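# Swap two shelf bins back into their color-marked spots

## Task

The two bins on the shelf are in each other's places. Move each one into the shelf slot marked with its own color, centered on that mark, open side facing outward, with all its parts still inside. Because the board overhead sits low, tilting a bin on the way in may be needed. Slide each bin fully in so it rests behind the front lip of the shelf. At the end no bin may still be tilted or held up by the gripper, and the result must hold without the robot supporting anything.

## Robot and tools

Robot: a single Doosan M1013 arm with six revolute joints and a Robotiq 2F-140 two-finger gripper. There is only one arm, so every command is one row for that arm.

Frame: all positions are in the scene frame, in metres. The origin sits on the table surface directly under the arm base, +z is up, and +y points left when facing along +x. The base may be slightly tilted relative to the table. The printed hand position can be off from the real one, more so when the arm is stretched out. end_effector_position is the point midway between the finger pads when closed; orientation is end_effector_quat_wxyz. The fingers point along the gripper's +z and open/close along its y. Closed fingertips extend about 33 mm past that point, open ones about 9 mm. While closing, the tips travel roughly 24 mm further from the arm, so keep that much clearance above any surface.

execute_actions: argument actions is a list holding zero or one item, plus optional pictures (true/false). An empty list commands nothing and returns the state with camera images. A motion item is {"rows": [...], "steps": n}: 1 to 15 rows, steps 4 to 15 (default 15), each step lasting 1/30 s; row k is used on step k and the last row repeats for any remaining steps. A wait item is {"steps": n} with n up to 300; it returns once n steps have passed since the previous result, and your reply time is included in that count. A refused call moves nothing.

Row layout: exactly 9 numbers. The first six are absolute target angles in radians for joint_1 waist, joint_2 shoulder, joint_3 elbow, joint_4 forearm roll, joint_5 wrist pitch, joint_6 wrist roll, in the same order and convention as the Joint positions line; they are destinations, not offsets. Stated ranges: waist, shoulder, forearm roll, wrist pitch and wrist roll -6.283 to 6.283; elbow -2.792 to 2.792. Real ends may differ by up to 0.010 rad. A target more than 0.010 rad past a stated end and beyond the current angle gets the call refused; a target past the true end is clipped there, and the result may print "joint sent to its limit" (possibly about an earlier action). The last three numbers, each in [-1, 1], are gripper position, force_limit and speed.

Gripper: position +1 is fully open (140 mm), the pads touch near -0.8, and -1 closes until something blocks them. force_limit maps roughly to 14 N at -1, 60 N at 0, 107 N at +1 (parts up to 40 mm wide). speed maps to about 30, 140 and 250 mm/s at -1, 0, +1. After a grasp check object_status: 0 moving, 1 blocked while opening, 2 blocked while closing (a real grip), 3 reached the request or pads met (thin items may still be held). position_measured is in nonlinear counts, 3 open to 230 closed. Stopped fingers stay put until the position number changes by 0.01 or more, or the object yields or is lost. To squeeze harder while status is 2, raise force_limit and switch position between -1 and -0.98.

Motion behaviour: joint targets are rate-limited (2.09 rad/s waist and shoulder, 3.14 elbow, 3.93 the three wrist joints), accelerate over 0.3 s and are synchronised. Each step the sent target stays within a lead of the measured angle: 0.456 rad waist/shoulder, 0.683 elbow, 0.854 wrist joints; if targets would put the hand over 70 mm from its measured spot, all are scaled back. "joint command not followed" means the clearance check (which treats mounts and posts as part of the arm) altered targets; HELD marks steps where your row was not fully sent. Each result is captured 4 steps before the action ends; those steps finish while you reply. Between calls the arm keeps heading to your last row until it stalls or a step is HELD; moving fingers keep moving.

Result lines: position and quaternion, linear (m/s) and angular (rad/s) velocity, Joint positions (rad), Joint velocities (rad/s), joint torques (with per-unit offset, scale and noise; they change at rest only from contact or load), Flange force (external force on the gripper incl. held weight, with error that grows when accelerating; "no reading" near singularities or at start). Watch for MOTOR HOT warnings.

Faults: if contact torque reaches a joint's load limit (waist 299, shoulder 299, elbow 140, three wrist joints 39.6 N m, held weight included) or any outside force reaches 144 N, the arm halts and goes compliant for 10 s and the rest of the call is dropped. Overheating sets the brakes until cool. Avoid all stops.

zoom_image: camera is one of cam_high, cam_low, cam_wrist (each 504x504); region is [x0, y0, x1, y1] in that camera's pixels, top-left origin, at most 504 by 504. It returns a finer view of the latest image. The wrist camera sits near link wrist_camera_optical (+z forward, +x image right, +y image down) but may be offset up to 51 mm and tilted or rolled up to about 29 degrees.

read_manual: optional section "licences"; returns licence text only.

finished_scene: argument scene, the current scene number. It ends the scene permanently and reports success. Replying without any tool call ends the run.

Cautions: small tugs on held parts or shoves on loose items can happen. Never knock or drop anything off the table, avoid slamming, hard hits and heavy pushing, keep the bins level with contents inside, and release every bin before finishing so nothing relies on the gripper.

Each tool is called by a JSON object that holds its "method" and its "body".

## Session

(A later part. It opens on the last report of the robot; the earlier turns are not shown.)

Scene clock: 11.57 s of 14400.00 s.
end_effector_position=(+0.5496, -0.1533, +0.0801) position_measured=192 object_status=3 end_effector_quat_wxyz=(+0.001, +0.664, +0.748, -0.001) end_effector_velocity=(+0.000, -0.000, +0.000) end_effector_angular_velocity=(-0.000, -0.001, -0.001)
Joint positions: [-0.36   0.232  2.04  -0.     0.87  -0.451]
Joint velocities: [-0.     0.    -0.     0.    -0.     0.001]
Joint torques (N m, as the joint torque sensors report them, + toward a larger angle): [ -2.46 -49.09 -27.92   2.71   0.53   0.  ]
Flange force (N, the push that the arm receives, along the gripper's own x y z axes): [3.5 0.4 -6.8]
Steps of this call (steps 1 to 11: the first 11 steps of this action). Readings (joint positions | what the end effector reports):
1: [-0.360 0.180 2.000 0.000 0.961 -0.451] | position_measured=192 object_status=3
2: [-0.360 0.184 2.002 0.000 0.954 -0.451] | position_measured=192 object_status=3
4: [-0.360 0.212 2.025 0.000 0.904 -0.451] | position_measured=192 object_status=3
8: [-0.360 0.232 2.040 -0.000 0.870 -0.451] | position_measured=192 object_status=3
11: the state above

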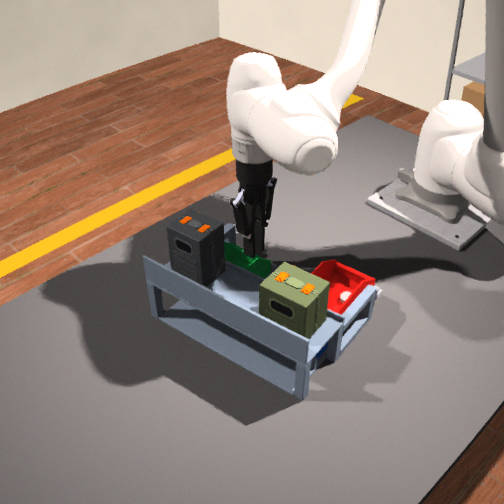

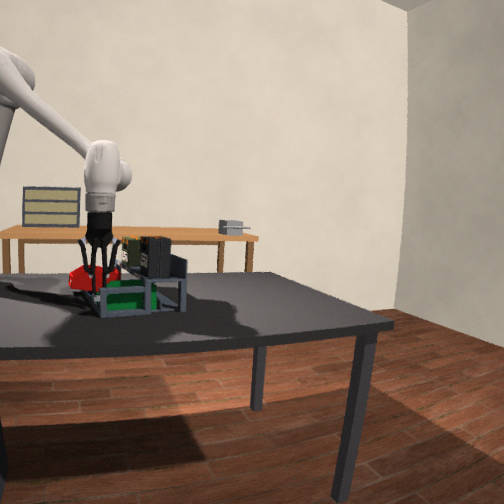

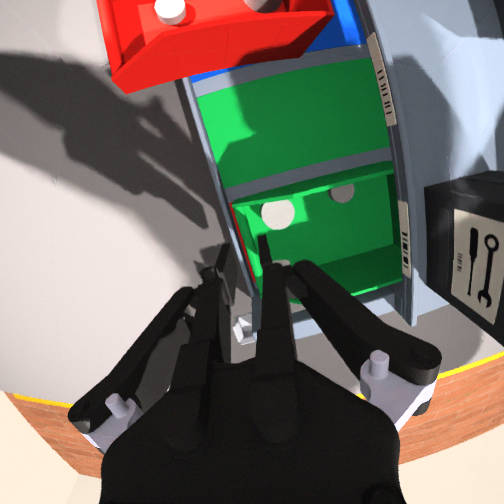

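{"method": "execute_actions", "body": {"actions": [{"rows":[[-0.358,0.2555,2.046,0,0.8401,-0.449,-0.5,0.3,0]],"steps":12}]}}

{"method": "execute_actions", "body": {"actions": [{"rows":[[-0.358,0.2555,2.046,0,0.8401,-0.449,-1,0.3,0]],"steps":15}], "pictures": true}}

{"method": "execute_actions", "body": {"actions": [{"rows":[[-0.343,0.248,2.052,0,0.8416,-0.434,-1,0.3,0],[-0.328,0.243,2.059,0,0.8396,-0.419,-1,0.3,0],[-0.313,0.238,2.065,0,0.8386,-0.404,-1,0.3,0],[-0.298,0.234,2.071,0,0.8366,-0.389,-1,0.3,0],[-0.283,0.23,2.077,0,0.8346,-0.374,-1,0.3,0],[-0.268,0.226,2.082,0,0.8336,-0.359,-1,0.3,0],[-0.253,0.222,2.087,0,0.8326,-0.344,-1,0.3,0],[-0.238,0.219,2.091,0,0.8316,-0.329,-1,0.3,0],[-0.223,0.216,2.095,0,0.8306,-0.314,-1,0.3,0],[-0.208,0.213,2.099,0,0.8296,-0.299,-1,0.3,0],[-0.193,0.211,2.102,0,0.8286,-0.284,-1,0.3,0],[-0.18,0.209,2.104,0,0.8286,-0.271,-1,0.3,0],[-0.1686,0.2075,2.106,0,0.8281,-0.2596,-1,0.3,0]],"steps":15}]}}

{"method": "execute_actions", "body": {"actions": [{"steps":10}], "pictures": true}}

Scene clock: 12.13 s of 14400.00 s.
end_effector_position=(+0.5531, -0.1533, +0.0644) position_measured=192 object_status=3 end_effector_quat_wxyz=(+0.001, +0.664, +0.748, -0.001) end_effector_velocity=(-0.001, +0.000, -0.001) end_effector_angular_velocity=(+0.000, +0.001, -0.002)
Joint positions: [-0.358  0.255  2.046  0.     0.84  -0.449]
Joint velocities: [ 0.     0.001  0.001 -0.    -0.001  0.002]
Joint torques (N m, as the joint torque sensors report them, + toward a larger angle): [ -4.35 -55.17 -29.12   2.57   0.72   0.13]
Flange force (N, the push that the arm receives, along the gripper's own x y z axes): [5.4 4.1 -1.2]
Steps of this call (steps 1 to 4: the last 4 steps of your previous action; steps 5 to 9: the robot went on to your last target; steps 10 to 17: the first 8 steps of this action). Readings (joint positions | what the end effector reports):
10: [-0.360 0.232 2.040 -0.000 0.869 -0.451] | position_measured=192 object_status=3
11: [-0.360 0.235 2.040 0.000 0.865 -0.451] | position_measured=192 object_status=3
13: [-0.358 0.253 2.045 0.000 0.843 -0.450] | position_measured=192 object_status=3
17: the state above

Scene clock: 12.63 s of 14400.00 s.
end_effector_position=(+0.5531, -0.1533, +0.0644) position_measured=222 object_status=0 end_effector_quat_wxyz=(+0.001, +0.664, +0.748, -0.001) end_effector_velocity=(-0.001, +0.000, -0.001) end_effector_angular_velocity=(+0.000, +0.002, -0.000)
Joint positions: [-0.358  0.255  2.046  0.     0.84  -0.449]
Joint velocities: [ 0.     0.     0.001 -0.     0.     0.001]
Joint torques (N m, as the joint torque sensors report them, + toward a larger angle): [ -1.71 -42.47 -20.1    2.2    0.26  -0.06]
Flange force (N, the push that the arm receives, along the gripper's own x y z axes): [2.3 1.6 -25.1]
Steps of this call (steps 1 to 4: the last 4 steps of your previous action; steps 5 to 15: the first 11 steps of this action). Readings (joint positions | what the end effector reports):
5: [-0.358 0.255 2.046 0.000 0.840 -0.449] | position_measured=192 object_status=0
6: [-0.358 0.255 2.046 0.000 0.840 -0.449] | position_measured=195 object_status=0
8: [-0.358 0.255 2.046 0.000 0.840 -0.449] | position_measured=210 object_status=0
12: [-0.358 0.255 2.046 0.000 0.840 -0.449] | position_measured=222 object_status=0
15: the state above

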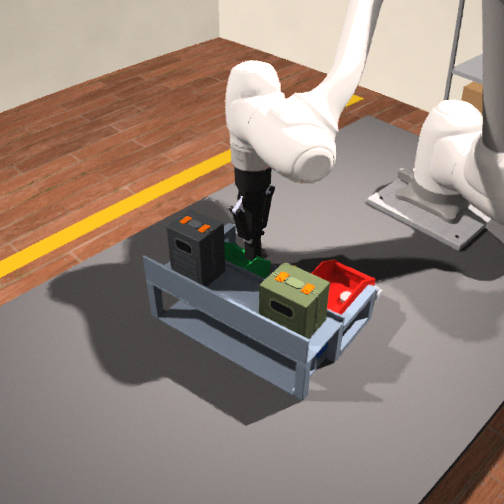

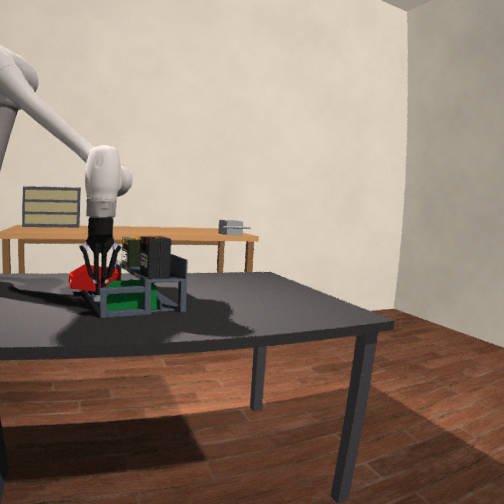

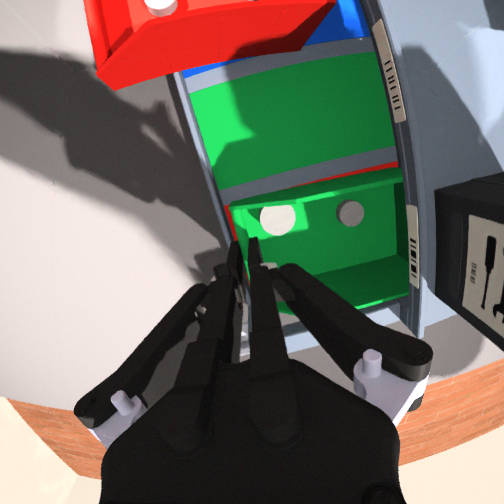

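Scene clock: 13.13 s of 14400.00 s.
end_effector_position=(+0.5424, -0.0757, +0.0658) position_measured=222 object_status=2 end_effector_quat_wxyz=(+0.001, +0.664, +0.748, -0.001) end_effector_velocity=(-0.030, +0.253, -0.000) end_effector_angular_velocity=(+0.001, -0.001, +0.001)
Joint positions: [-0.229  0.217  2.093 -0.     0.831 -0.32 ]
Joint velocities: [ 0.443 -0.091  0.119  0.001 -0.03   0.441]
Joint torques (N m, as the joint torque sensors report them, + toward a larger angle): [ -0.23 -52.32 -29.51   3.05   0.48  -0.08]
Flange force (N, the push that the arm receives, along the gripper's own x y z axes): [-0.9 1.2 -0.3]
Steps of this call (steps 1 to 4: the last 4 steps of your previous action; steps 5 to 15: the first 11 steps of this action). Readings (joint positions | what the end effector reports):
5: [-0.358 0.255 2.046 0.000 0.840 -0.449] | position_measured=222 object_status=2
6: [-0.354 0.254 2.047 -0.000 0.840 -0.445] | position_measured=222 object_status=2
8: [-0.331 0.245 2.057 -0.000 0.840 -0.422] | position_measured=222 object_status=2
12: [-0.274 0.228 2.080 -0.000 0.834 -0.365] | position_measured=222 object_status=2
15: the state above

Scene clock: 13.47 s of 14400.00 s.
end_effector_position=(+0.5390, -0.0417, +0.0658) position_measured=222 object_status=2 end_effector_quat_wxyz=(+0.001, +0.664, +0.748, -0.001) end_effector_velocity=(-0.000, +0.000, -0.000) end_effector_angular_velocity=(+0.001, +0.000, -0.001)
Joint positions: [-0.169  0.208  2.106  0.     0.828 -0.26 ]
Joint velocities: [-0.    -0.     0.     0.001  0.     0.   ]
Joint torques (N m, as the joint torque sensors report them, + toward a larger angle): [ -1.57 -48.69 -30.16   2.37   0.78  -0.12]
Flange force (N, the push that the arm receives, along the gripper's own x y z axes): [3.5 -3.1 -3.1]
Kept back: nothing.
Steps of this call (steps 1 to 4: the last 4 steps of your previous action; steps 5 to 10: the robot went on to your last target). Readings (joint positions | what the end effector reports):
1: [-0.214 0.215 2.097 -0.000 0.830 -0.305] | position_measured=222 object_status=2
2: [-0.200 0.212 2.100 -0.000 0.829 -0.291] | position_measured=222 object_status=2
4: [-0.175 0.208 2.105 0.000 0.828 -0.266] | position_measured=222 object_status=2
8: [-0.169 0.208 2.106 0.000 0.828 -0.260] | position_measured=222 object_status=2
10: the state above

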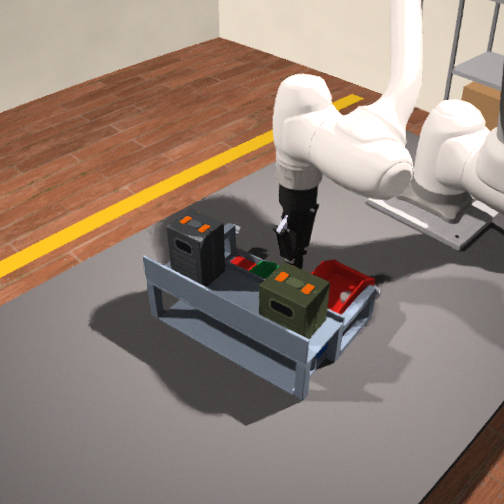

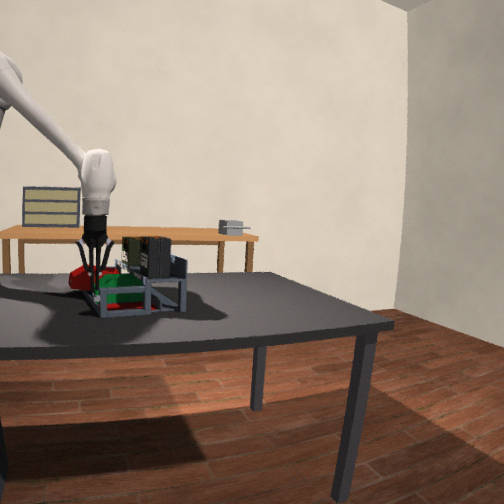

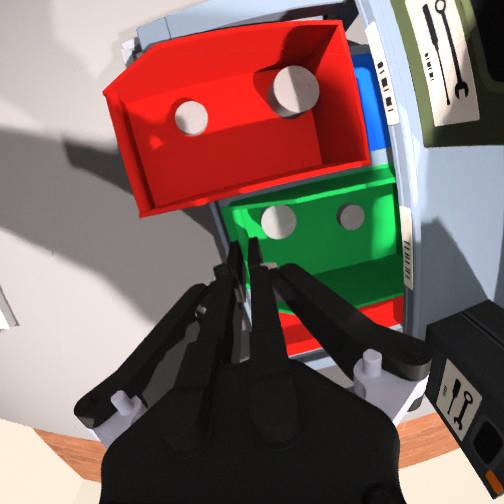

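{"method": "execute_actions", "body": {"actions": [{"rows":[[-0.1686,0.2095,2.105,0,0.8271,-0.30,-1,0.3,0]],"steps":10}]}}

{"method": "execute_actions", "body": {"actions": [{"rows":[[-0.1686,0.2095,2.105,0,0.8271,-0.30,-0.5,0.3,0]],"steps":12}]}}

{"method": "execute_actions", "body": {"actions": [{"rows":[[-0.1686,0.09,2.03,0,1.02,-0.30,-0.5,0.3,0]],"steps":15}], "pictures": true}}

{"method": "execute_actions", "body": {"actions": [{"rows":[[0.041,0.07,2.075,-0.009,1.147,-0.045,-0.5,0.3,0]],"steps":15}]}}

{"method": "execute_actions", "body": {"actions": [{"steps":8}]}}

{"method": "execute_actions", "body": {"actions": [{"rows":[[0.041,0.146,2.126,-0.009,1.02,-0.045,-0.5,0.3,0]],"steps":15}], "pictures": true}}

Scene clock: 13.87 s of 14400.00 s.
end_effector_position=(+0.5397, -0.0418, +0.0652) position_measured=222 object_status=2 end_effector_quat_wxyz=(+0.001, +0.649, +0.761, -0.001) end_effector_velocity=(+0.002, -0.000, +0.000) end_effector_angular_velocity=(+0.000, -0.001, +0.009)
Joint positions: [-0.169  0.209  2.105  0.     0.827 -0.3  ]
Joint velocities: [-0.     0.002 -0.004  0.     0.    -0.009]
Joint torques (N m, as the joint torque sensors report them, + toward a larger angle): [ -1.79 -54.49 -29.41   2.83   0.4   -0.19]
Flange force (N, the push that the arm receives, along the gripper's own x y z axes): [2.0 6.0 2.7]
Steps of this call (steps 1 to 6: the robot went on to your last target; steps 7 to 12: the first 6 steps of this action). Readings (joint positions | what the end effector reports):
7: [-0.169 0.208 2.106 0.000 0.828 -0.260] | position_measured=222 object_status=2
8: [-0.169 0.208 2.106 0.000 0.828 -0.266] | position_measured=222 object_status=2
10: [-0.169 0.209 2.106 0.000 0.827 -0.296] | position_measured=222 object_status=2
12: the state above

Scene clock: 14.27 s of 14400.00 s.
end_effector_position=(+0.5398, -0.0418, +0.0652) position_measured=192 object_status=0 end_effector_quat_wxyz=(+0.001, +0.649, +0.761, -0.001) end_effector_velocity=(+0.000, -0.000, -0.000) end_effector_angular_velocity=(+0.000, +0.000, -0.001)
Joint positions: [-0.169  0.209  2.105  0.     0.827 -0.3  ]
Joint velocities: [-0.     0.    -0.     0.     0.     0.001]
Joint torques (N m, as the joint torque sensors report them, + toward a larger angle): [ -0.78 -51.72 -28.54   2.7    0.64   0.18]
Flange force (N, the push that the arm receives, along the gripper's own x y z axes): [-0.1 3.3 -0.8]
Steps of this call (steps 1 to 4: the last 4 steps of your previous action; steps 5 to 12: the first 8 steps of this action). Readings (joint positions | what the end effector reports):
5: [-0.169 0.209 2.105 0.000 0.827 -0.300] | position_measured=222 object_status=0
6: [-0.169 0.209 2.105 0.000 0.827 -0.300] | position_measured=222 object_status=0
8: [-0.169 0.209 2.105 0.000 0.827 -0.300] | position_measured=204 object_status=0
12: the state above

Scene clock: 14.77 s of 14400.00 s.
end_effector_position=(+0.5324, -0.0405, +0.1628) position_measured=192 object_status=3 end_effector_quat_wxyz=(+0.002, +0.649, +0.761, -0.001) end_effector_velocity=(-0.001, +0.000, +0.000) end_effector_angular_velocity=(+0.000, +0.002, -0.002)
Joint positions: [-0.169  0.09   2.03   0.     1.02  -0.3  ]
Joint velocities: [ 0.    -0.    -0.    -0.     0.003  0.002]
Joint torques (N m, as the joint torque sensors report them, + toward a larger angle): [ -2.88 -44.89 -33.96   3.22   1.    -0.04]
Flange force (N, the push that the arm receives, along the gripper's own x y z axes): [5.8 2.1 -3.7]
Steps of this call (steps 1 to 4: the last 4 steps of your previous action; steps 5 to 15: the first 11 steps of this action). Readings (joint positions | what the end effector reports):
5: [-0.169 0.209 2.105 0.000 0.827 -0.300] | position_measured=192 object_status=0
6: [-0.169 0.206 2.103 0.000 0.834 -0.300] | position_measured=192 object_status=3
8: [-0.169 0.176 2.083 0.000 0.883 -0.300] | position_measured=192 object_status=3
12: [-0.169 0.096 2.034 0.000 1.009 -0.300] | position_measured=192 object_status=3
15: the state above

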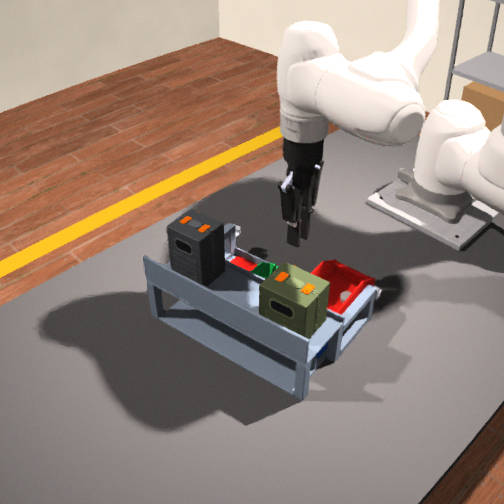

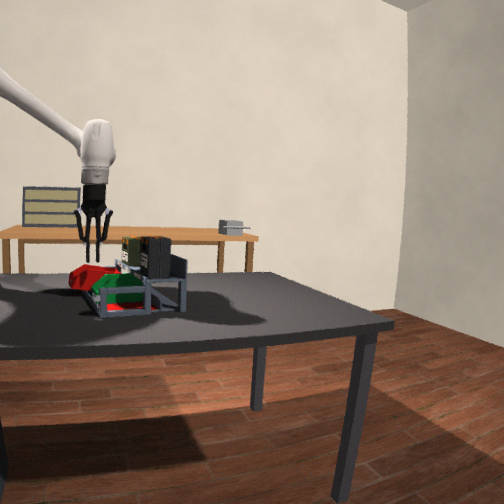

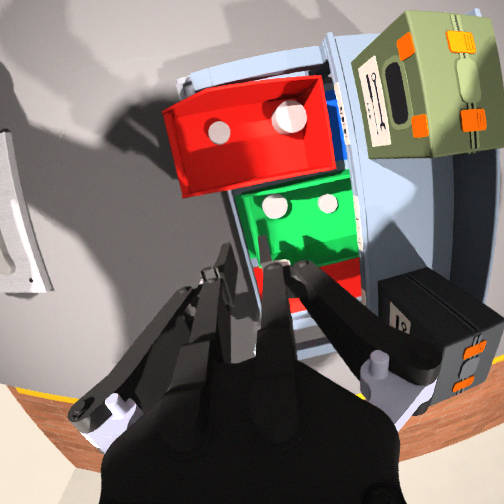

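Scene clock: 15.27 s of 14400.00 s.
end_effector_position=(+0.4620, +0.0612, +0.1554) position_measured=192 object_status=3 end_effector_quat_wxyz=(-0.047, +0.662, +0.746, -0.055) end_effector_velocity=(-0.106, +0.118, -0.004) end_effector_angular_velocity=(-0.070, +0.186, -0.045)
Joint positions: [ 0.035  0.071  2.074 -0.009  1.143 -0.053]
Joint velocities: [ 0.276 -0.027  0.058 -0.012  0.163  0.329]
Joint torques (N m, as the joint torque sensors report them, + toward a larger angle): [-21.78 -31.59 -36.97   2.82   0.66  -0.28]
Flange force (N, the push that the arm receives, along the gripper's own x y z axes): [7.6 1.7 -2.8]
Steps of this call (steps 1 to 4: the last 4 steps of your previous action; steps 5 to 15: the first 11 steps of this action). Readings (joint positions | what the end effector reports):
5: [-0.168 0.090 2.030 0.000 1.020 -0.300] | position_measured=192 object_status=3
6: [-0.164 0.090 2.030 0.000 1.023 -0.296] | position_measured=192 object_status=3
8: [-0.134 0.087 2.037 -0.001 1.041 -0.257] | position_measured=192 object_status=3
12: [-0.023 0.076 2.061 -0.006 1.108 -0.123] | position_measured=192 object_status=3
15: the state above

Scene clock: 15.53 s of 14400.00 s.
end_effector_position=(+0.4595, +0.0638, +0.1553) position_measured=192 object_status=3 end_effector_quat_wxyz=(-0.048, +0.663, +0.745, -0.057) end_effector_velocity=(-0.001, -0.000, -0.000) end_effector_angular_velocity=(-0.000, +0.001, +0.000)
Joint positions: [ 0.041  0.07   2.075 -0.009  1.147 -0.045]
Joint velocities: [ 0.     0.     0.001  0.     0.    -0.   ]
Joint torques (N m, as the joint torque sensors report them, + toward a larger angle): [ -1.89 -39.02 -32.77   2.89   0.95  -0.19]
Flange force (N, the push that the arm receives, along the gripper's own x y z axes): [3.9 -1.6 -3.2]
Kept back: nothing.
Steps of this call (steps 1 to 4: the last 4 steps of your previous action; steps 5 to 8: the robot went on to your last target). Readings (joint positions | what the end effector reports):
1: [0.040 0.070 2.075 -0.009 1.146 -0.046] | position_measured=192 object_status=3
2: [0.041 0.070 2.075 -0.009 1.147 -0.045] | position_measured=192 object_status=3
4: [0.041 0.070 2.075 -0.009 1.147 -0.045] | position_measured=192 object_status=3
8: the state above

Scene clock: 15.90 s of 14400.00 s.
end_effector_position=(+0.4641, +0.0639, +0.0932) position_measured=192 object_status=3 end_effector_quat_wxyz=(-0.048, +0.662, +0.746, -0.057) end_effector_velocity=(+0.000, -0.000, -0.000) end_effector_angular_velocity=(-0.000, -0.001, +0.000)
Joint positions: [ 0.041  0.146  2.126 -0.009  1.02  -0.045]
Joint velocities: [-0.    -0.     0.001 -0.    -0.001  0.   ]
Joint torques (N m, as the joint torque sensors report them, + toward a larger angle): [  0.06 -48.88 -30.94   3.01   1.19   0.19]
Flange force (N, the push that the arm receives, along the gripper's own x y z axes): [0.0 3.1 1.1]
Steps of this call (steps 1 to 11: the first 11 steps of this action). Readings (joint positions | what the end effector reports):
1: [0.041 0.070 2.075 -0.009 1.147 -0.045] | position_measured=192 object_status=3
2: [0.041 0.073 2.078 -0.009 1.140 -0.045] | position_measured=192 object_status=3
4: [0.041 0.104 2.098 -0.009 1.089 -0.045] | position_measured=192 object_status=3
8: [0.041 0.146 2.126 -0.009 1.020 -0.045] | position_measured=192 object_status=3
11: the state above

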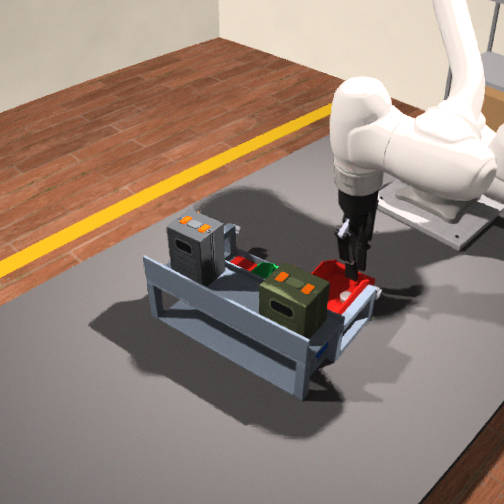

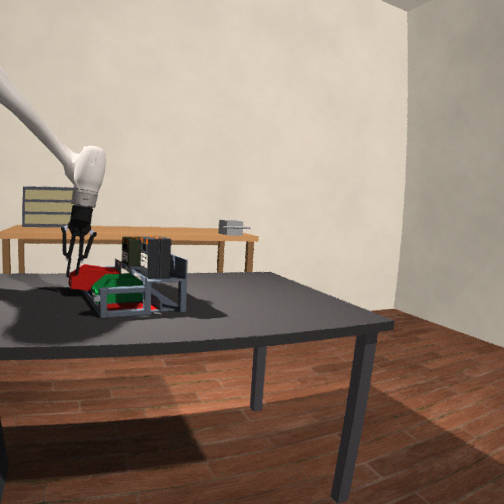

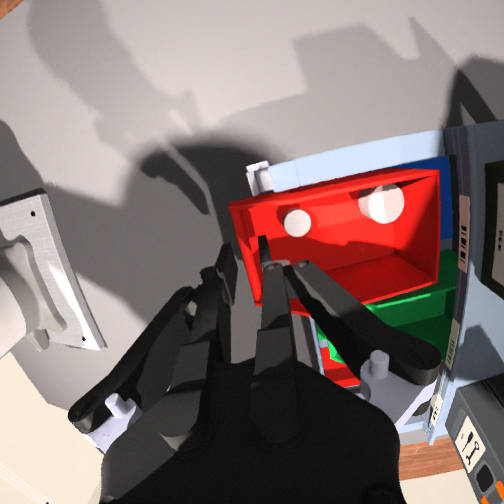

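{"method": "execute_actions", "body": {"actions": [{"rows":[[0.041,0.171,2.149,-0.009,0.972,-0.045,-0.5,1,0]],"steps":12}]}}

{"method": "execute_actions", "body": {"actions": [{"rows":[[0.041,0.171,2.149,-0.009,0.972,-0.045,-1,1,0]],"steps":15}]}}

{"method": "execute_actions", "body": {"actions": [{"rows":[[0.039,0.15,2.167,-0.009,0.975,-0.047,-1,1,0],[0.039,0.15,2.167,-0.009,0.975,-0.047,-1,1,0],[0.039,0.15,2.167,-0.009,0.975,-0.047,-1,1,0],[0.038,0.128,2.186,-0.009,0.978,-0.048,-1,1,0]],"steps":15}], "pictures": true}}

Scene clock: 16.30 s of 14400.00 s.
end_effector_position=(+0.4616, +0.0639, +0.0708) position_measured=192 object_status=3 end_effector_quat_wxyz=(-0.049, +0.662, +0.746, -0.057) end_effector_velocity=(+0.000, -0.000, -0.000) end_effector_angular_velocity=(-0.000, -0.001, -0.000)
Joint positions: [ 0.041  0.171  2.149 -0.009  0.972 -0.045]
Joint velocities: [ 0.     0.     0.    -0.    -0.001  0.   ]
Joint torques (N m, as the joint torque sensors report them, + toward a larger angle): [ -0.35 -42.6  -27.21   2.47   0.58   0.06]
Flange force (N, the push that the arm receives, along the gripper's own x y z axes): [-0.2 -1.9 -6.5]
Steps of this call (steps 1 to 4: the last 4 steps of your previous action; steps 5 to 12: the first 8 steps of this action). Readings (joint positions | what the end effector reports):
5: [0.041 0.146 2.126 -0.009 1.020 -0.045] | position_measured=192 object_status=3
6: [0.041 0.149 2.129 -0.009 1.012 -0.045] | position_measured=192 object_status=3
8: [0.041 0.168 2.147 -0.009 0.978 -0.045] | position_measured=192 object_status=3
12: the state above

Scene clock: 16.80 s of 14400.00 s.
end_effector_position=(+0.4617, +0.0638, +0.0707) position_measured=223 object_status=2 end_effector_quat_wxyz=(-0.049, +0.662, +0.746, -0.057) end_effector_velocity=(+0.000, +0.000, -0.000) end_effector_angular_velocity=(+0.001, -0.000, +0.001)
Joint positions: [ 0.041  0.171  2.149 -0.009  0.972 -0.045]
Joint velocities: [-0.     0.001 -0.001  0.001 -0.    -0.001]
Joint torques (N m, as the joint torque sensors report them, + toward a larger angle): [ -2.69 -41.53 -27.26   2.35   0.57   0.04]
Flange force (N, the push that the arm receives, along the gripper's own x y z axes): [5.0 -4.7 -9.3]
Steps of this call (steps 1 to 4: the last 4 steps of your previous action; steps 5 to 15: the first 11 steps of this action). Readings (joint positions | what the end effector reports):
5: [0.041 0.171 2.149 -0.009 0.972 -0.045] | position_measured=192 object_status=0
6: [0.041 0.171 2.149 -0.009 0.972 -0.045] | position_measured=195 object_status=0
8: [0.041 0.171 2.149 -0.009 0.972 -0.045] | position_measured=210 object_status=0
12: [0.041 0.171 2.149 -0.009 0.972 -0.045] | position_measured=223 object_status=0
15: the state above

Scene clock: 17.30 s of 14400.00 s.
end_effector_position=(+0.4379, +0.0609, +0.0771) position_measured=223 object_status=2 end_effector_quat_wxyz=(-0.049, +0.662, +0.746, -0.057) end_effector_velocity=(-0.001, -0.000, -0.000) end_effector_angular_velocity=(+0.000, +0.001, +0.000)
Joint positions: [ 0.038  0.128  2.186 -0.009  0.978 -0.048]
Joint velocities: [-0.001 -0.001  0.002  0.    -0.    -0.001]
Joint torques (N m, as the joint torque sensors report them, + toward a larger angle): [ -2.63 -40.6  -28.21   2.31   1.34   0.31]
Flange force (N, the push that the arm receives, along the gripper's own x y z axes): [4.8 -1.3 -3.1]
Steps of this call (steps 1 to 4: the last 4 steps of your previous action; steps 5 to 15: the first 11 steps of this action). Readings (joint positions | what the end effector reports):
5: [0.041 0.171 2.149 -0.009 0.972 -0.045] | position_measured=223 object_status=2
6: [0.041 0.168 2.152 -0.009 0.972 -0.045] | position_measured=223 object_status=2
8: [0.039 0.152 2.166 -0.009 0.975 -0.046] | position_measured=223 object_status=2
12: [0.038 0.128 2.186 -0.009 0.978 -0.048] | position_measured=223 object_status=2
15: the state above

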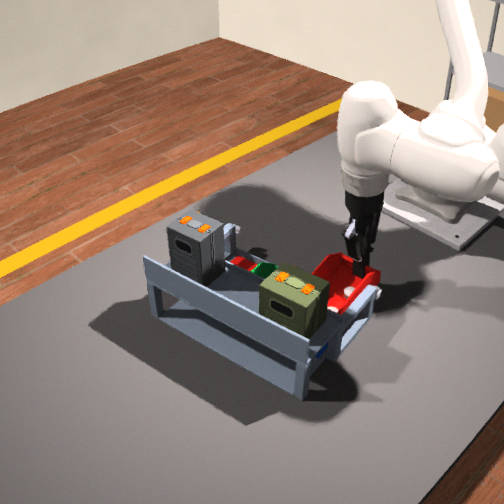

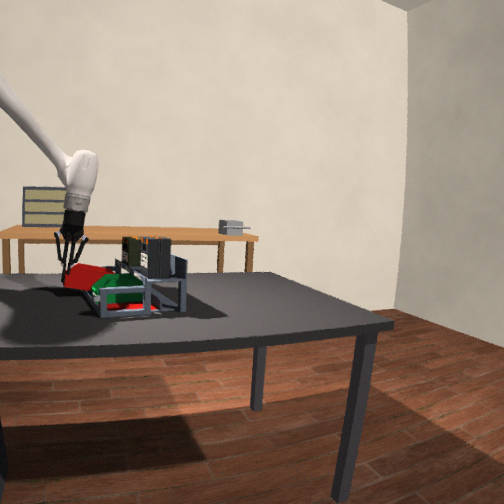

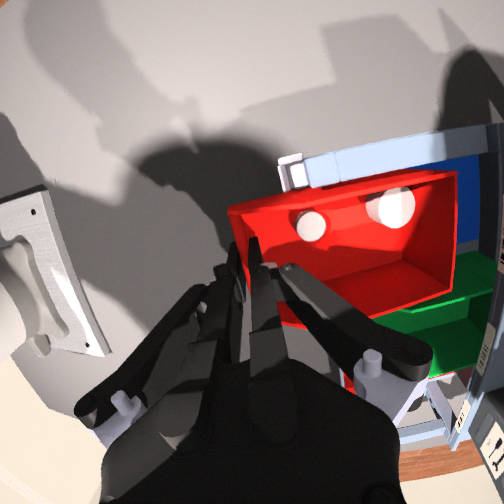

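{"method": "execute_actions", "body": {"actions": [{"rows":[[0.038,0.11,2.174,-0.009,1.008,-0.048,-1,1,0],[0.038,0.11,2.174,-0.009,1.008,-0.048,-1,1,0],[0.038,0.11,2.174,-0.009,1.008,-0.048,-1,1,0],[0.038,0.092,2.162,-0.009,1.038,-0.048,-1,1,0]],"steps":12}]}}

{"method": "execute_actions", "body": {"actions": [{"rows":[[0.035,0.055,2.202,-0.01,1.035,-0.051,-1,1,0],[0.035,0.055,2.202,-0.01,1.035,-0.051,-1,1,0],[0.035,0.055,2.202,-0.01,1.035,-0.051,-1,1,0],[0.032,0.018,2.24,-0.01,1.034,-0.054,-1,1,0],[0.032,0.018,2.24,-0.01,1.034,-0.054,-1,1,0],[0.032,0.018,2.24,-0.01,1.034,-0.054,-1,1,0],[0.029,-0.02,2.278,-0.011,1.033,-0.056,-1,1,0],[0.029,-0.02,2.278,-0.011,1.033,-0.056,-1,1,0],[0.029,-0.02,2.278,-0.011,1.033,-0.056,-1,1,0],[0.0264,-0.0567,2.3152,-0.011,1.0328,-0.059,-1,1,0]],"steps":15}]}}

{"method": "execute_actions", "body": {"actions": [{"steps":10}], "pictures": true}}

Scene clock: 18.03 s of 14400.00 s.
end_effector_position=(+0.4377, +0.0608, +0.1050) position_measured=223 object_status=2 end_effector_quat_wxyz=(-0.048, +0.662, +0.746, -0.057) end_effector_velocity=(-0.004, -0.000, +0.002) end_effector_angular_velocity=(-0.001, +0.012, +0.000)
Joint positions: [ 0.038  0.092  2.162 -0.009  1.038 -0.048]
Joint velocities: [ 0.    -0.001 -0.001 -0.     0.014 -0.   ]
Joint torques (N m, as the joint torque sensors report them, + toward a larger angle): [ -3.3  -32.47 -27.78   2.28   1.21  -0.17]
Flange force (N, the push that the arm receives, along the gripper's own x y z axes): [4.1 4.6 4.9]
Steps of this call (steps 1 to 4: the last 4 steps of your previous action; steps 5 to 14: the robot went on to your last target; steps 15 to 22: the first 8 steps of this action). Readings (joint positions | what the end effector reports):
15: [0.038 0.128 2.186 -0.009 0.978 -0.048] | position_measured=223 object_status=2
16: [0.038 0.124 2.184 -0.009 0.985 -0.048] | position_measured=223 object_status=2
18: [0.038 0.111 2.174 -0.009 1.006 -0.048] | position_measured=223 object_status=2
22: the state above

Scene clock: 18.53 s of 14400.00 s.
end_effector_position=(+0.3641, +0.0521, +0.1056) position_measured=223 object_status=2 end_effector_quat_wxyz=(-0.048, +0.662, +0.746, -0.057) end_effector_velocity=(-0.254, -0.027, -0.009) end_effector_angular_velocity=(+0.005, -0.006, -0.007)
Joint positions: [ 0.029 -0.026  2.284 -0.011  1.033 -0.056]
Joint velocities: [-0.034 -0.415  0.418  0.    -0.01  -0.028]
Joint torques (N m, as the joint torque sensors report them, + toward a larger angle): [  2.85 -53.35 -23.42   1.77   2.21   0.01]
Flange force (N, the push that the arm receives, along the gripper's own x y z axes): [4.5 10.3 8.5]
Steps of this call (steps 1 to 4: the last 4 steps of your previous action; steps 5 to 15: the first 11 steps of this action). Readings (joint positions | what the end effector reports):
5: [0.038 0.092 2.162 -0.009 1.038 -0.048] | position_measured=223 object_status=2
6: [0.038 0.088 2.166 -0.009 1.038 -0.048] | position_measured=223 object_status=2
8: [0.036 0.064 2.193 -0.010 1.036 -0.050] | position_measured=223 object_status=2
12: [0.032 0.012 2.246 -0.010 1.034 -0.054] | position_measured=223 object_status=2
15: the state above

Scene clock: 18.87 s of 14400.00 s.
end_effector_position=(+0.3450, +0.0502, +0.1046) position_measured=223 object_status=2 end_effector_quat_wxyz=(-0.048, +0.662, +0.746, -0.057) end_effector_velocity=(-0.000, -0.000, +0.000) end_effector_angular_velocity=(-0.000, -0.000, +0.001)
Joint positions: [ 0.026 -0.057  2.315 -0.011  1.033 -0.059]
Joint velocities: [ 0.    -0.     0.    -0.    -0.    -0.001]
Joint torques (N m, as the joint torque sensors report them, + toward a larger angle): [ -3.29 -26.88 -31.62   2.59   0.66   0.41]
Flange force (N, the push that the arm receives, along the gripper's own x y z axes): [7.4 2.8 1.4]
Kept back: nothing.
Steps of this call (steps 1 to 4: the last 4 steps of your previous action; steps 5 to 10: the robot went on to your last target). Readings (joint positions | what the end effector reports):
1: [0.028 -0.041 2.299 -0.011 1.033 -0.058] | position_measured=223 object_status=2
2: [0.027 -0.052 2.310 -0.011 1.033 -0.059] | position_measured=223 object_status=2
4: [0.026 -0.057 2.315 -0.011 1.033 -0.059] | position_measured=223 object_status=2
8: [0.026 -0.057 2.315 -0.011 1.033 -0.059] | position_measured=223 object_status=2
10: the state above

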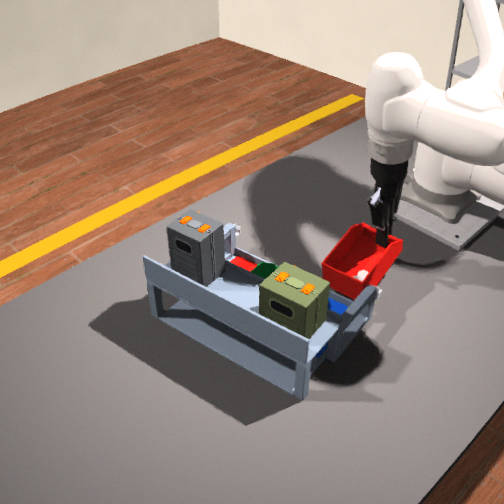

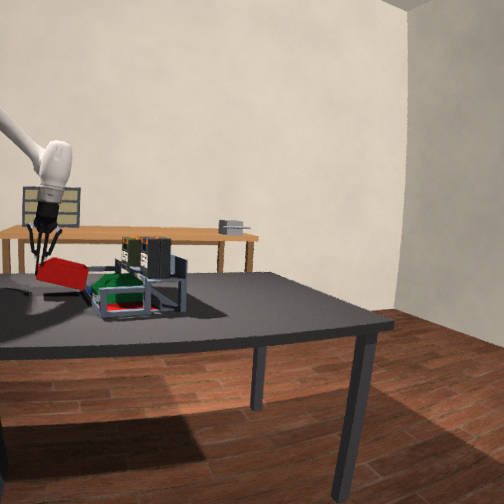

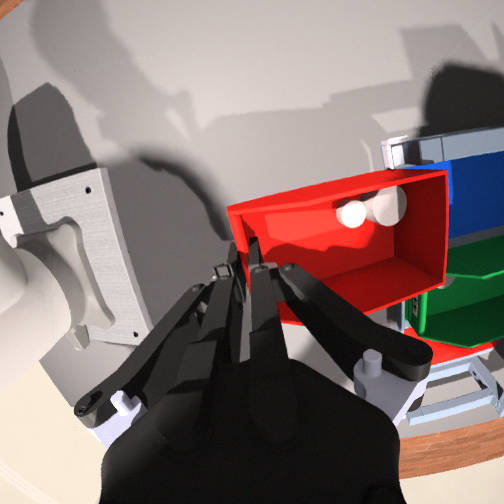

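{"method": "execute_actions", "body": {"actions": [{"rows":[[-0.04,-0.06,2.312,-0.022,1.036,-0.12,-1,1,0],[-0.04,-0.06,2.312,-0.022,1.036,-0.12,-1,1,0],[-0.04,-0.06,2.312,-0.022,1.036,-0.12,-1,1,0],[-0.10,-0.06,2.308,-0.034,1.038,-0.185,-1,1,0],[-0.10,-0.06,2.308,-0.034,1.038,-0.185,-1,1,0],[-0.10,-0.06,2.308,-0.034,1.038,-0.185,-1,1,0],[-0.17,-0.056,2.30,-0.046,1.038,-0.25,-1,1,0],[-0.17,-0.056,2.30,-0.046,1.038,-0.25,-1,1,0],[-0.17,-0.056,2.30,-0.046,1.038,-0.25,-1,1,0],[-0.233,-0.048,2.29,-0.057,1.036,-0.31,-1,1,0]],"steps":13}]}}

{"method": "execute_actions", "body": {"actions": [{"rows":[[-0.3,-0.032,2.272,-0.069,1.033,-0.375,-1,1,0],[-0.3,-0.032,2.272,-0.069,1.033,-0.375,-1,1,0],[-0.3,-0.032,2.272,-0.069,1.033,-0.375,-1,1,0],[-0.363,-0.014,2.253,-0.08,1.03,-0.44,-1,1,0],[-0.363,-0.014,2.253,-0.08,1.03,-0.44,-1,1,0],[-0.363,-0.014,2.253,-0.08,1.03,-0.44,-1,1,0],[-0.43,0.006,2.232,-0.092,1.028,-0.505,-1,1,0],[-0.43,0.006,2.232,-0.092,1.028,-0.505,-1,1,0],[-0.43,0.006,2.232,-0.092,1.028,-0.505,-1,1,0],[-0.4928,0.027,2.21,-0.103,1.0264,-0.5685,-1,1,0]],"steps":15}]}}

{"method": "execute_actions", "body": {"actions": [{"steps":12}], "pictures": true}}

Scene clock: 19.43 s of 14400.00 s.
end_effector_position=(+0.3528, -0.0103, +0.1096) position_measured=223 object_status=2 end_effector_quat_wxyz=(-0.047, +0.657, +0.750, -0.056) end_effector_velocity=(+0.042, -0.293, +0.021) end_effector_angular_velocity=(-0.005, -0.020, +0.022)
Joint positions: [-0.124 -0.059  2.306 -0.038  1.038 -0.208]
Joint velocities: [-0.714  0.036 -0.081 -0.125  0.003 -0.665]
Joint torques (N m, as the joint torque sensors report them, + toward a larger angle): [ -5.84 -23.22 -32.98   3.07   1.02  -0.11]
Flange force (N, the push that the arm receives, along the gripper's own x y z axes): [7.7 7.2 3.1]
Steps of this call (steps 1 to 8: the robot went on to your last target; steps 9 to 17: the first 9 steps of this action). Readings (joint positions | what the end effector reports):
9: [0.026 -0.057 2.315 -0.011 1.033 -0.059] | position_measured=223 object_status=2
10: [0.022 -0.057 2.315 -0.011 1.033 -0.063] | position_measured=223 object_status=2
12: [-0.007 -0.058 2.314 -0.016 1.034 -0.091] | position_measured=223 object_status=2
16: [-0.100 -0.060 2.308 -0.034 1.038 -0.184] | position_measured=223 object_status=2
17: the state above

Scene clock: 19.93 s of 14400.00 s.
end_effector_position=(+0.3733, -0.1493, +0.1149) position_measured=223 object_status=2 end_effector_quat_wxyz=(-0.045, +0.649, +0.758, -0.057) end_effector_velocity=(+0.019, -0.346, +0.007) end_effector_angular_velocity=(-0.000, +0.028, +0.070)
Joint positions: [-0.429  0.006  2.232 -0.092  1.028 -0.504]
Joint velocities: [-0.689  0.212 -0.224 -0.122 -0.017 -0.689]
Joint torques (N m, as the joint torque sensors report them, + toward a larger angle): [-12.65 -23.1  -35.34   1.76   0.26   0.44]
Flange force (N, the push that the arm receives, along the gripper's own x y z axes): [4.2 3.5 0.1]
Steps of this call (steps 1 to 4: the last 4 steps of your previous action; steps 5 to 15: the first 11 steps of this action). Readings (joint positions | what the end effector reports):
5: [-0.226 -0.049 2.291 -0.056 1.036 -0.303] | position_measured=223 object_status=2
6: [-0.240 -0.047 2.289 -0.058 1.036 -0.316] | position_measured=223 object_status=2
8: [-0.279 -0.038 2.278 -0.065 1.034 -0.355] | position_measured=223 object_status=2
12: [-0.364 -0.014 2.253 -0.080 1.030 -0.440] | position_measured=223 object_status=2
15: the state above

Scene clock: 20.33 s of 14400.00 s.
end_effector_position=(+0.3746, -0.1821, +0.1154) position_measured=223 object_status=2 end_effector_quat_wxyz=(-0.046, +0.646, +0.760, -0.058) end_effector_velocity=(+0.002, -0.001, +0.001) end_effector_angular_velocity=(-0.002, -0.002, +0.001)
Joint positions: [-0.493  0.027  2.21  -0.103  1.026 -0.568]
Joint velocities: [ 0.    -0.    -0.003 -0.    -0.    -0.001]
Joint torques (N m, as the joint torque sensors report them, + toward a larger angle): [ -2.28 -38.51 -32.7    2.36   0.76   0.04]
Flange force (N, the push that the arm receives, along the gripper's own x y z axes): [1.2 7.9 4.5]
Kept back: nothing.
Steps of this call (steps 1 to 4: the last 4 steps of your previous action; steps 5 to 12: the robot went on to your last target). Readings (joint positions | what the end effector reports):
1: [-0.453 0.014 2.224 -0.096 1.027 -0.528] | position_measured=223 object_status=2
2: [-0.473 0.020 2.217 -0.099 1.027 -0.548] | position_measured=223 object_status=2
4: [-0.492 0.027 2.210 -0.103 1.026 -0.567] | position_measured=223 object_status=2
8: [-0.493 0.027 2.210 -0.103 1.026 -0.568] | position_measured=223 object_status=2
12: the state above

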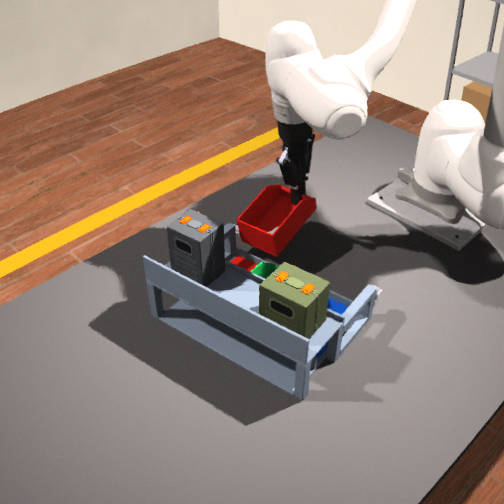

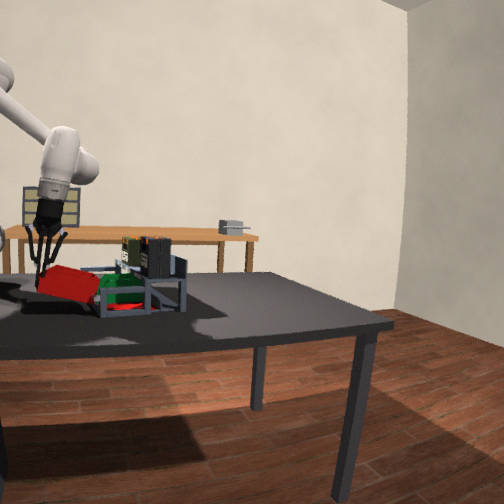

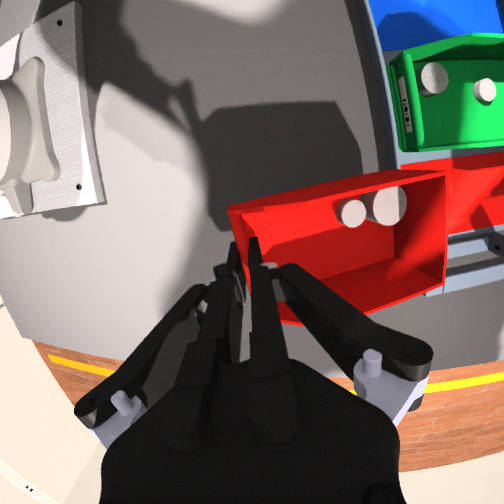

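{"method": "execute_actions", "body": {"actions": [{"rows":[[-0.475,0.049,2.189,-0.1,1.027,-0.552,-1,1,0],[-0.475,0.049,2.189,-0.1,1.027,-0.552,-1,1,0],[-0.475,0.049,2.189,-0.1,1.027,-0.552,-1,1,0],[-0.457,0.072,2.167,-0.097,1.027,-0.536,-1,1,0],[-0.457,0.072,2.167,-0.097,1.027,-0.536,-1,1,0],[-0.457,0.072,2.167,-0.097,1.027,-0.536,-1,1,0],[-0.438,0.095,2.144,-0.094,1.028,-0.519,-1,1,0]],"steps":15}], "pictures": true}}

Scene clock: 20.87 s of 14400.00 s.
end_effector_position=(+0.4217, -0.1750, +0.1119) position_measured=223 object_status=2 end_effector_quat_wxyz=(-0.046, +0.646, +0.760, -0.057) end_effector_velocity=(+0.004, +0.005, -0.002) end_effector_angular_velocity=(+0.003, +0.010, +0.004)
Joint positions: [-0.438  0.095  2.144 -0.094  1.028 -0.519]
Joint velocities: [ 0.014  0.011 -0.007  0.     0.008  0.01 ]
Joint torques (N m, as the joint torque sensors report them, + toward a larger angle): [ -6.82 -54.66 -26.55   2.12   1.94  -0.07]
Flange force (N, the push that the arm receives, along the gripper's own x y z axes): [6.9 7.1 0.4]
Steps of this call (steps 1 to 5: the robot went on to your last target; steps 6 to 16: the first 11 steps of this action). Readings (joint positions | what the end effector reports):
6: [-0.493 0.027 2.210 -0.103 1.026 -0.568] | position_measured=223 object_status=2
7: [-0.490 0.031 2.206 -0.103 1.026 -0.567] | position_measured=223 object_status=2
9: [-0.477 0.047 2.190 -0.100 1.027 -0.554] | position_measured=223 object_status=2
13: [-0.453 0.077 2.162 -0.097 1.027 -0.532] | position_measured=223 object_status=2
16: the state above

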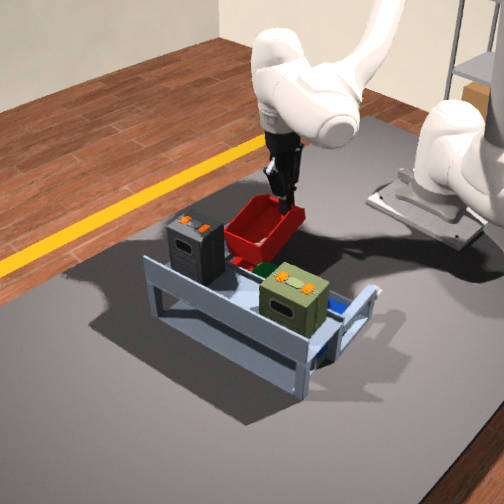

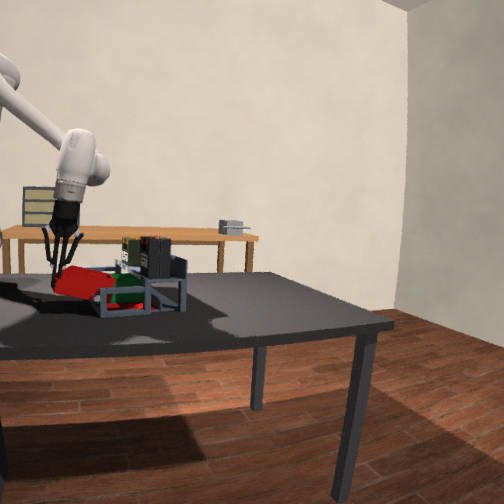

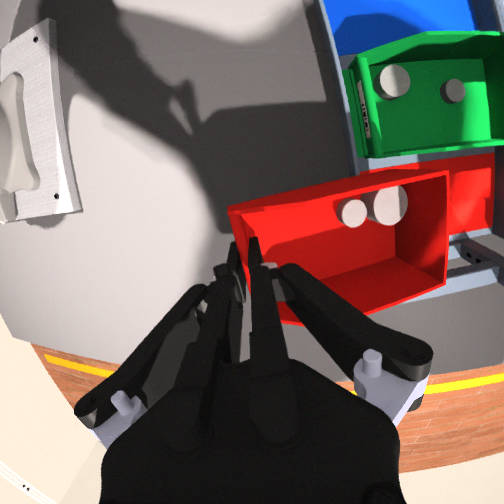

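{"method": "execute_actions", "body": {"actions": [{"rows":[[-0.421,0.119,2.121,-0.091,1.029,-0.504,-1,1,0],[-0.421,0.119,2.121,-0.091,1.029,-0.504,-1,1,0],[-0.421,0.119,2.121,-0.091,1.029,-0.504,-1,1,0],[-0.405,0.143,2.098,-0.089,1.03,-0.49,-1,1,0],[-0.405,0.143,2.098,-0.089,1.03,-0.49,-1,1,0],[-0.405,0.143,2.098,-0.089,1.03,-0.49,-1,1,0],[-0.3888,0.1662,2.0745,-0.0863,1.0311,-0.4755,-1,1,0]],"steps":15}]}}

{"method": "execute_actions", "body": {"actions": [{"rows":[[-0.3888,0.177,2.082,-0.087,1.013,-0.4745,-1,1,0],[-0.3888,0.177,2.082,-0.087,1.013,-0.4745,-1,1,0],[-0.3888,0.177,2.082,-0.087,1.013,-0.4745,-1,1,0],[-0.3888,0.188,2.089,-0.088,0.995,-0.473,-1,1,0],[-0.3888,0.188,2.089,-0.088,0.995,-0.473,-1,1,0],[-0.3888,0.188,2.089,-0.088,0.995,-0.473,-1,1,0],[-0.3888,0.198,2.096,-0.089,0.978,-0.471,-1,1,0]],"steps":15}], "pictures": true}}

Scene clock: 21.57 s of 14400.00 s.
end_effector_position=(+0.4693, -0.1667, +0.1055) position_measured=223 object_status=2 end_effector_quat_wxyz=(-0.047, +0.645, +0.760, -0.057) end_effector_velocity=(+0.002, +0.005, -0.003) end_effector_angular_velocity=(+0.003, +0.013, +0.003)
Joint positions: [-0.389  0.166  2.075 -0.086  1.031 -0.476]
Joint velocities: [ 0.012  0.011 -0.006  0.     0.008  0.008]
Joint torques (N m, as the joint torque sensors report them, + toward a larger angle): [ -4.34 -61.23 -29.93   2.19   1.28  -0.16]
Flange force (N, the push that the arm receives, along the gripper's own x y z axes): [6.4 -2.7 1.4]
Steps of this call (steps 1 to 4: the last 4 steps of your previous action; steps 5 to 10: the robot went on to your last target; steps 11 to 21: the first 11 steps of this action). Readings (joint positions | what the end effector reports):
11: [-0.438 0.095 2.144 -0.094 1.028 -0.519] | position_measured=223 object_status=2
12: [-0.435 0.099 2.140 -0.094 1.028 -0.516] | position_measured=223 object_status=2
14: [-0.423 0.117 2.123 -0.091 1.029 -0.505] | position_measured=223 object_status=2
18: [-0.401 0.148 2.093 -0.089 1.030 -0.487] | position_measured=223 object_status=2
21: the state above

Scene clock: 22.07 s of 14400.00 s.
end_effector_position=(+0.4698, -0.1668, +0.0792) position_measured=223 object_status=2 end_effector_quat_wxyz=(-0.047, +0.645, +0.761, -0.057) end_effector_velocity=(+0.002, -0.000, -0.001) end_effector_angular_velocity=(-0.002, -0.005, -0.002)
Joint positions: [-0.389  0.198  2.096 -0.089  0.978 -0.471]
Joint velocities: [-0.     0.001  0.001  0.    -0.007  0.002]
Joint torques (N m, as the joint torque sensors report them, + toward a larger angle): [ -2.44 -44.   -25.79   2.22  -0.24  -0.31]
Flange force (N, the push that the arm receives, along the gripper's own x y z axes): [6.0 -1.3 -15.2]
Steps of this call (steps 1 to 4: the last 4 steps of your previous action; steps 5 to 15: the first 11 steps of this action). Readings (joint positions | what the end effector reports):
5: [-0.389 0.166 2.075 -0.086 1.031 -0.475] | position_measured=223 object_status=2
6: [-0.389 0.170 2.076 -0.086 1.025 -0.475] | position_measured=223 object_status=2
8: [-0.389 0.177 2.082 -0.087 1.014 -0.475] | position_measured=223 object_status=2
12: [-0.389 0.191 2.091 -0.088 0.989 -0.472] | position_measured=223 object_status=2
15: the state above

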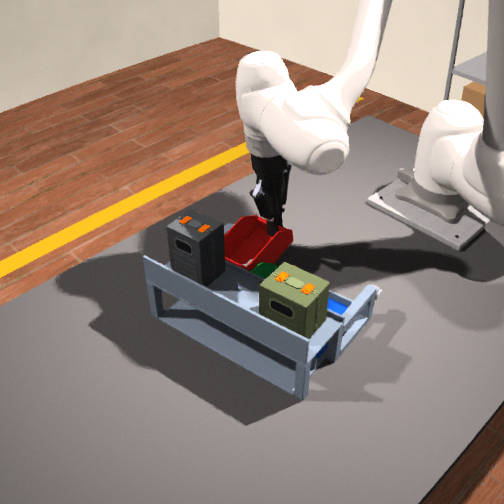

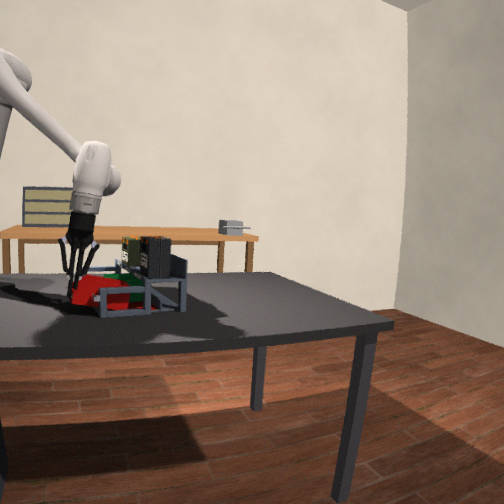

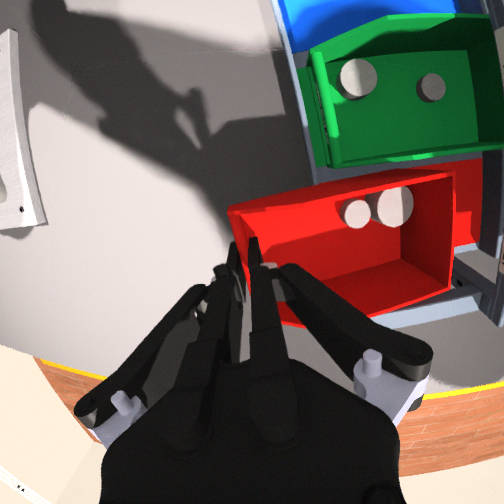

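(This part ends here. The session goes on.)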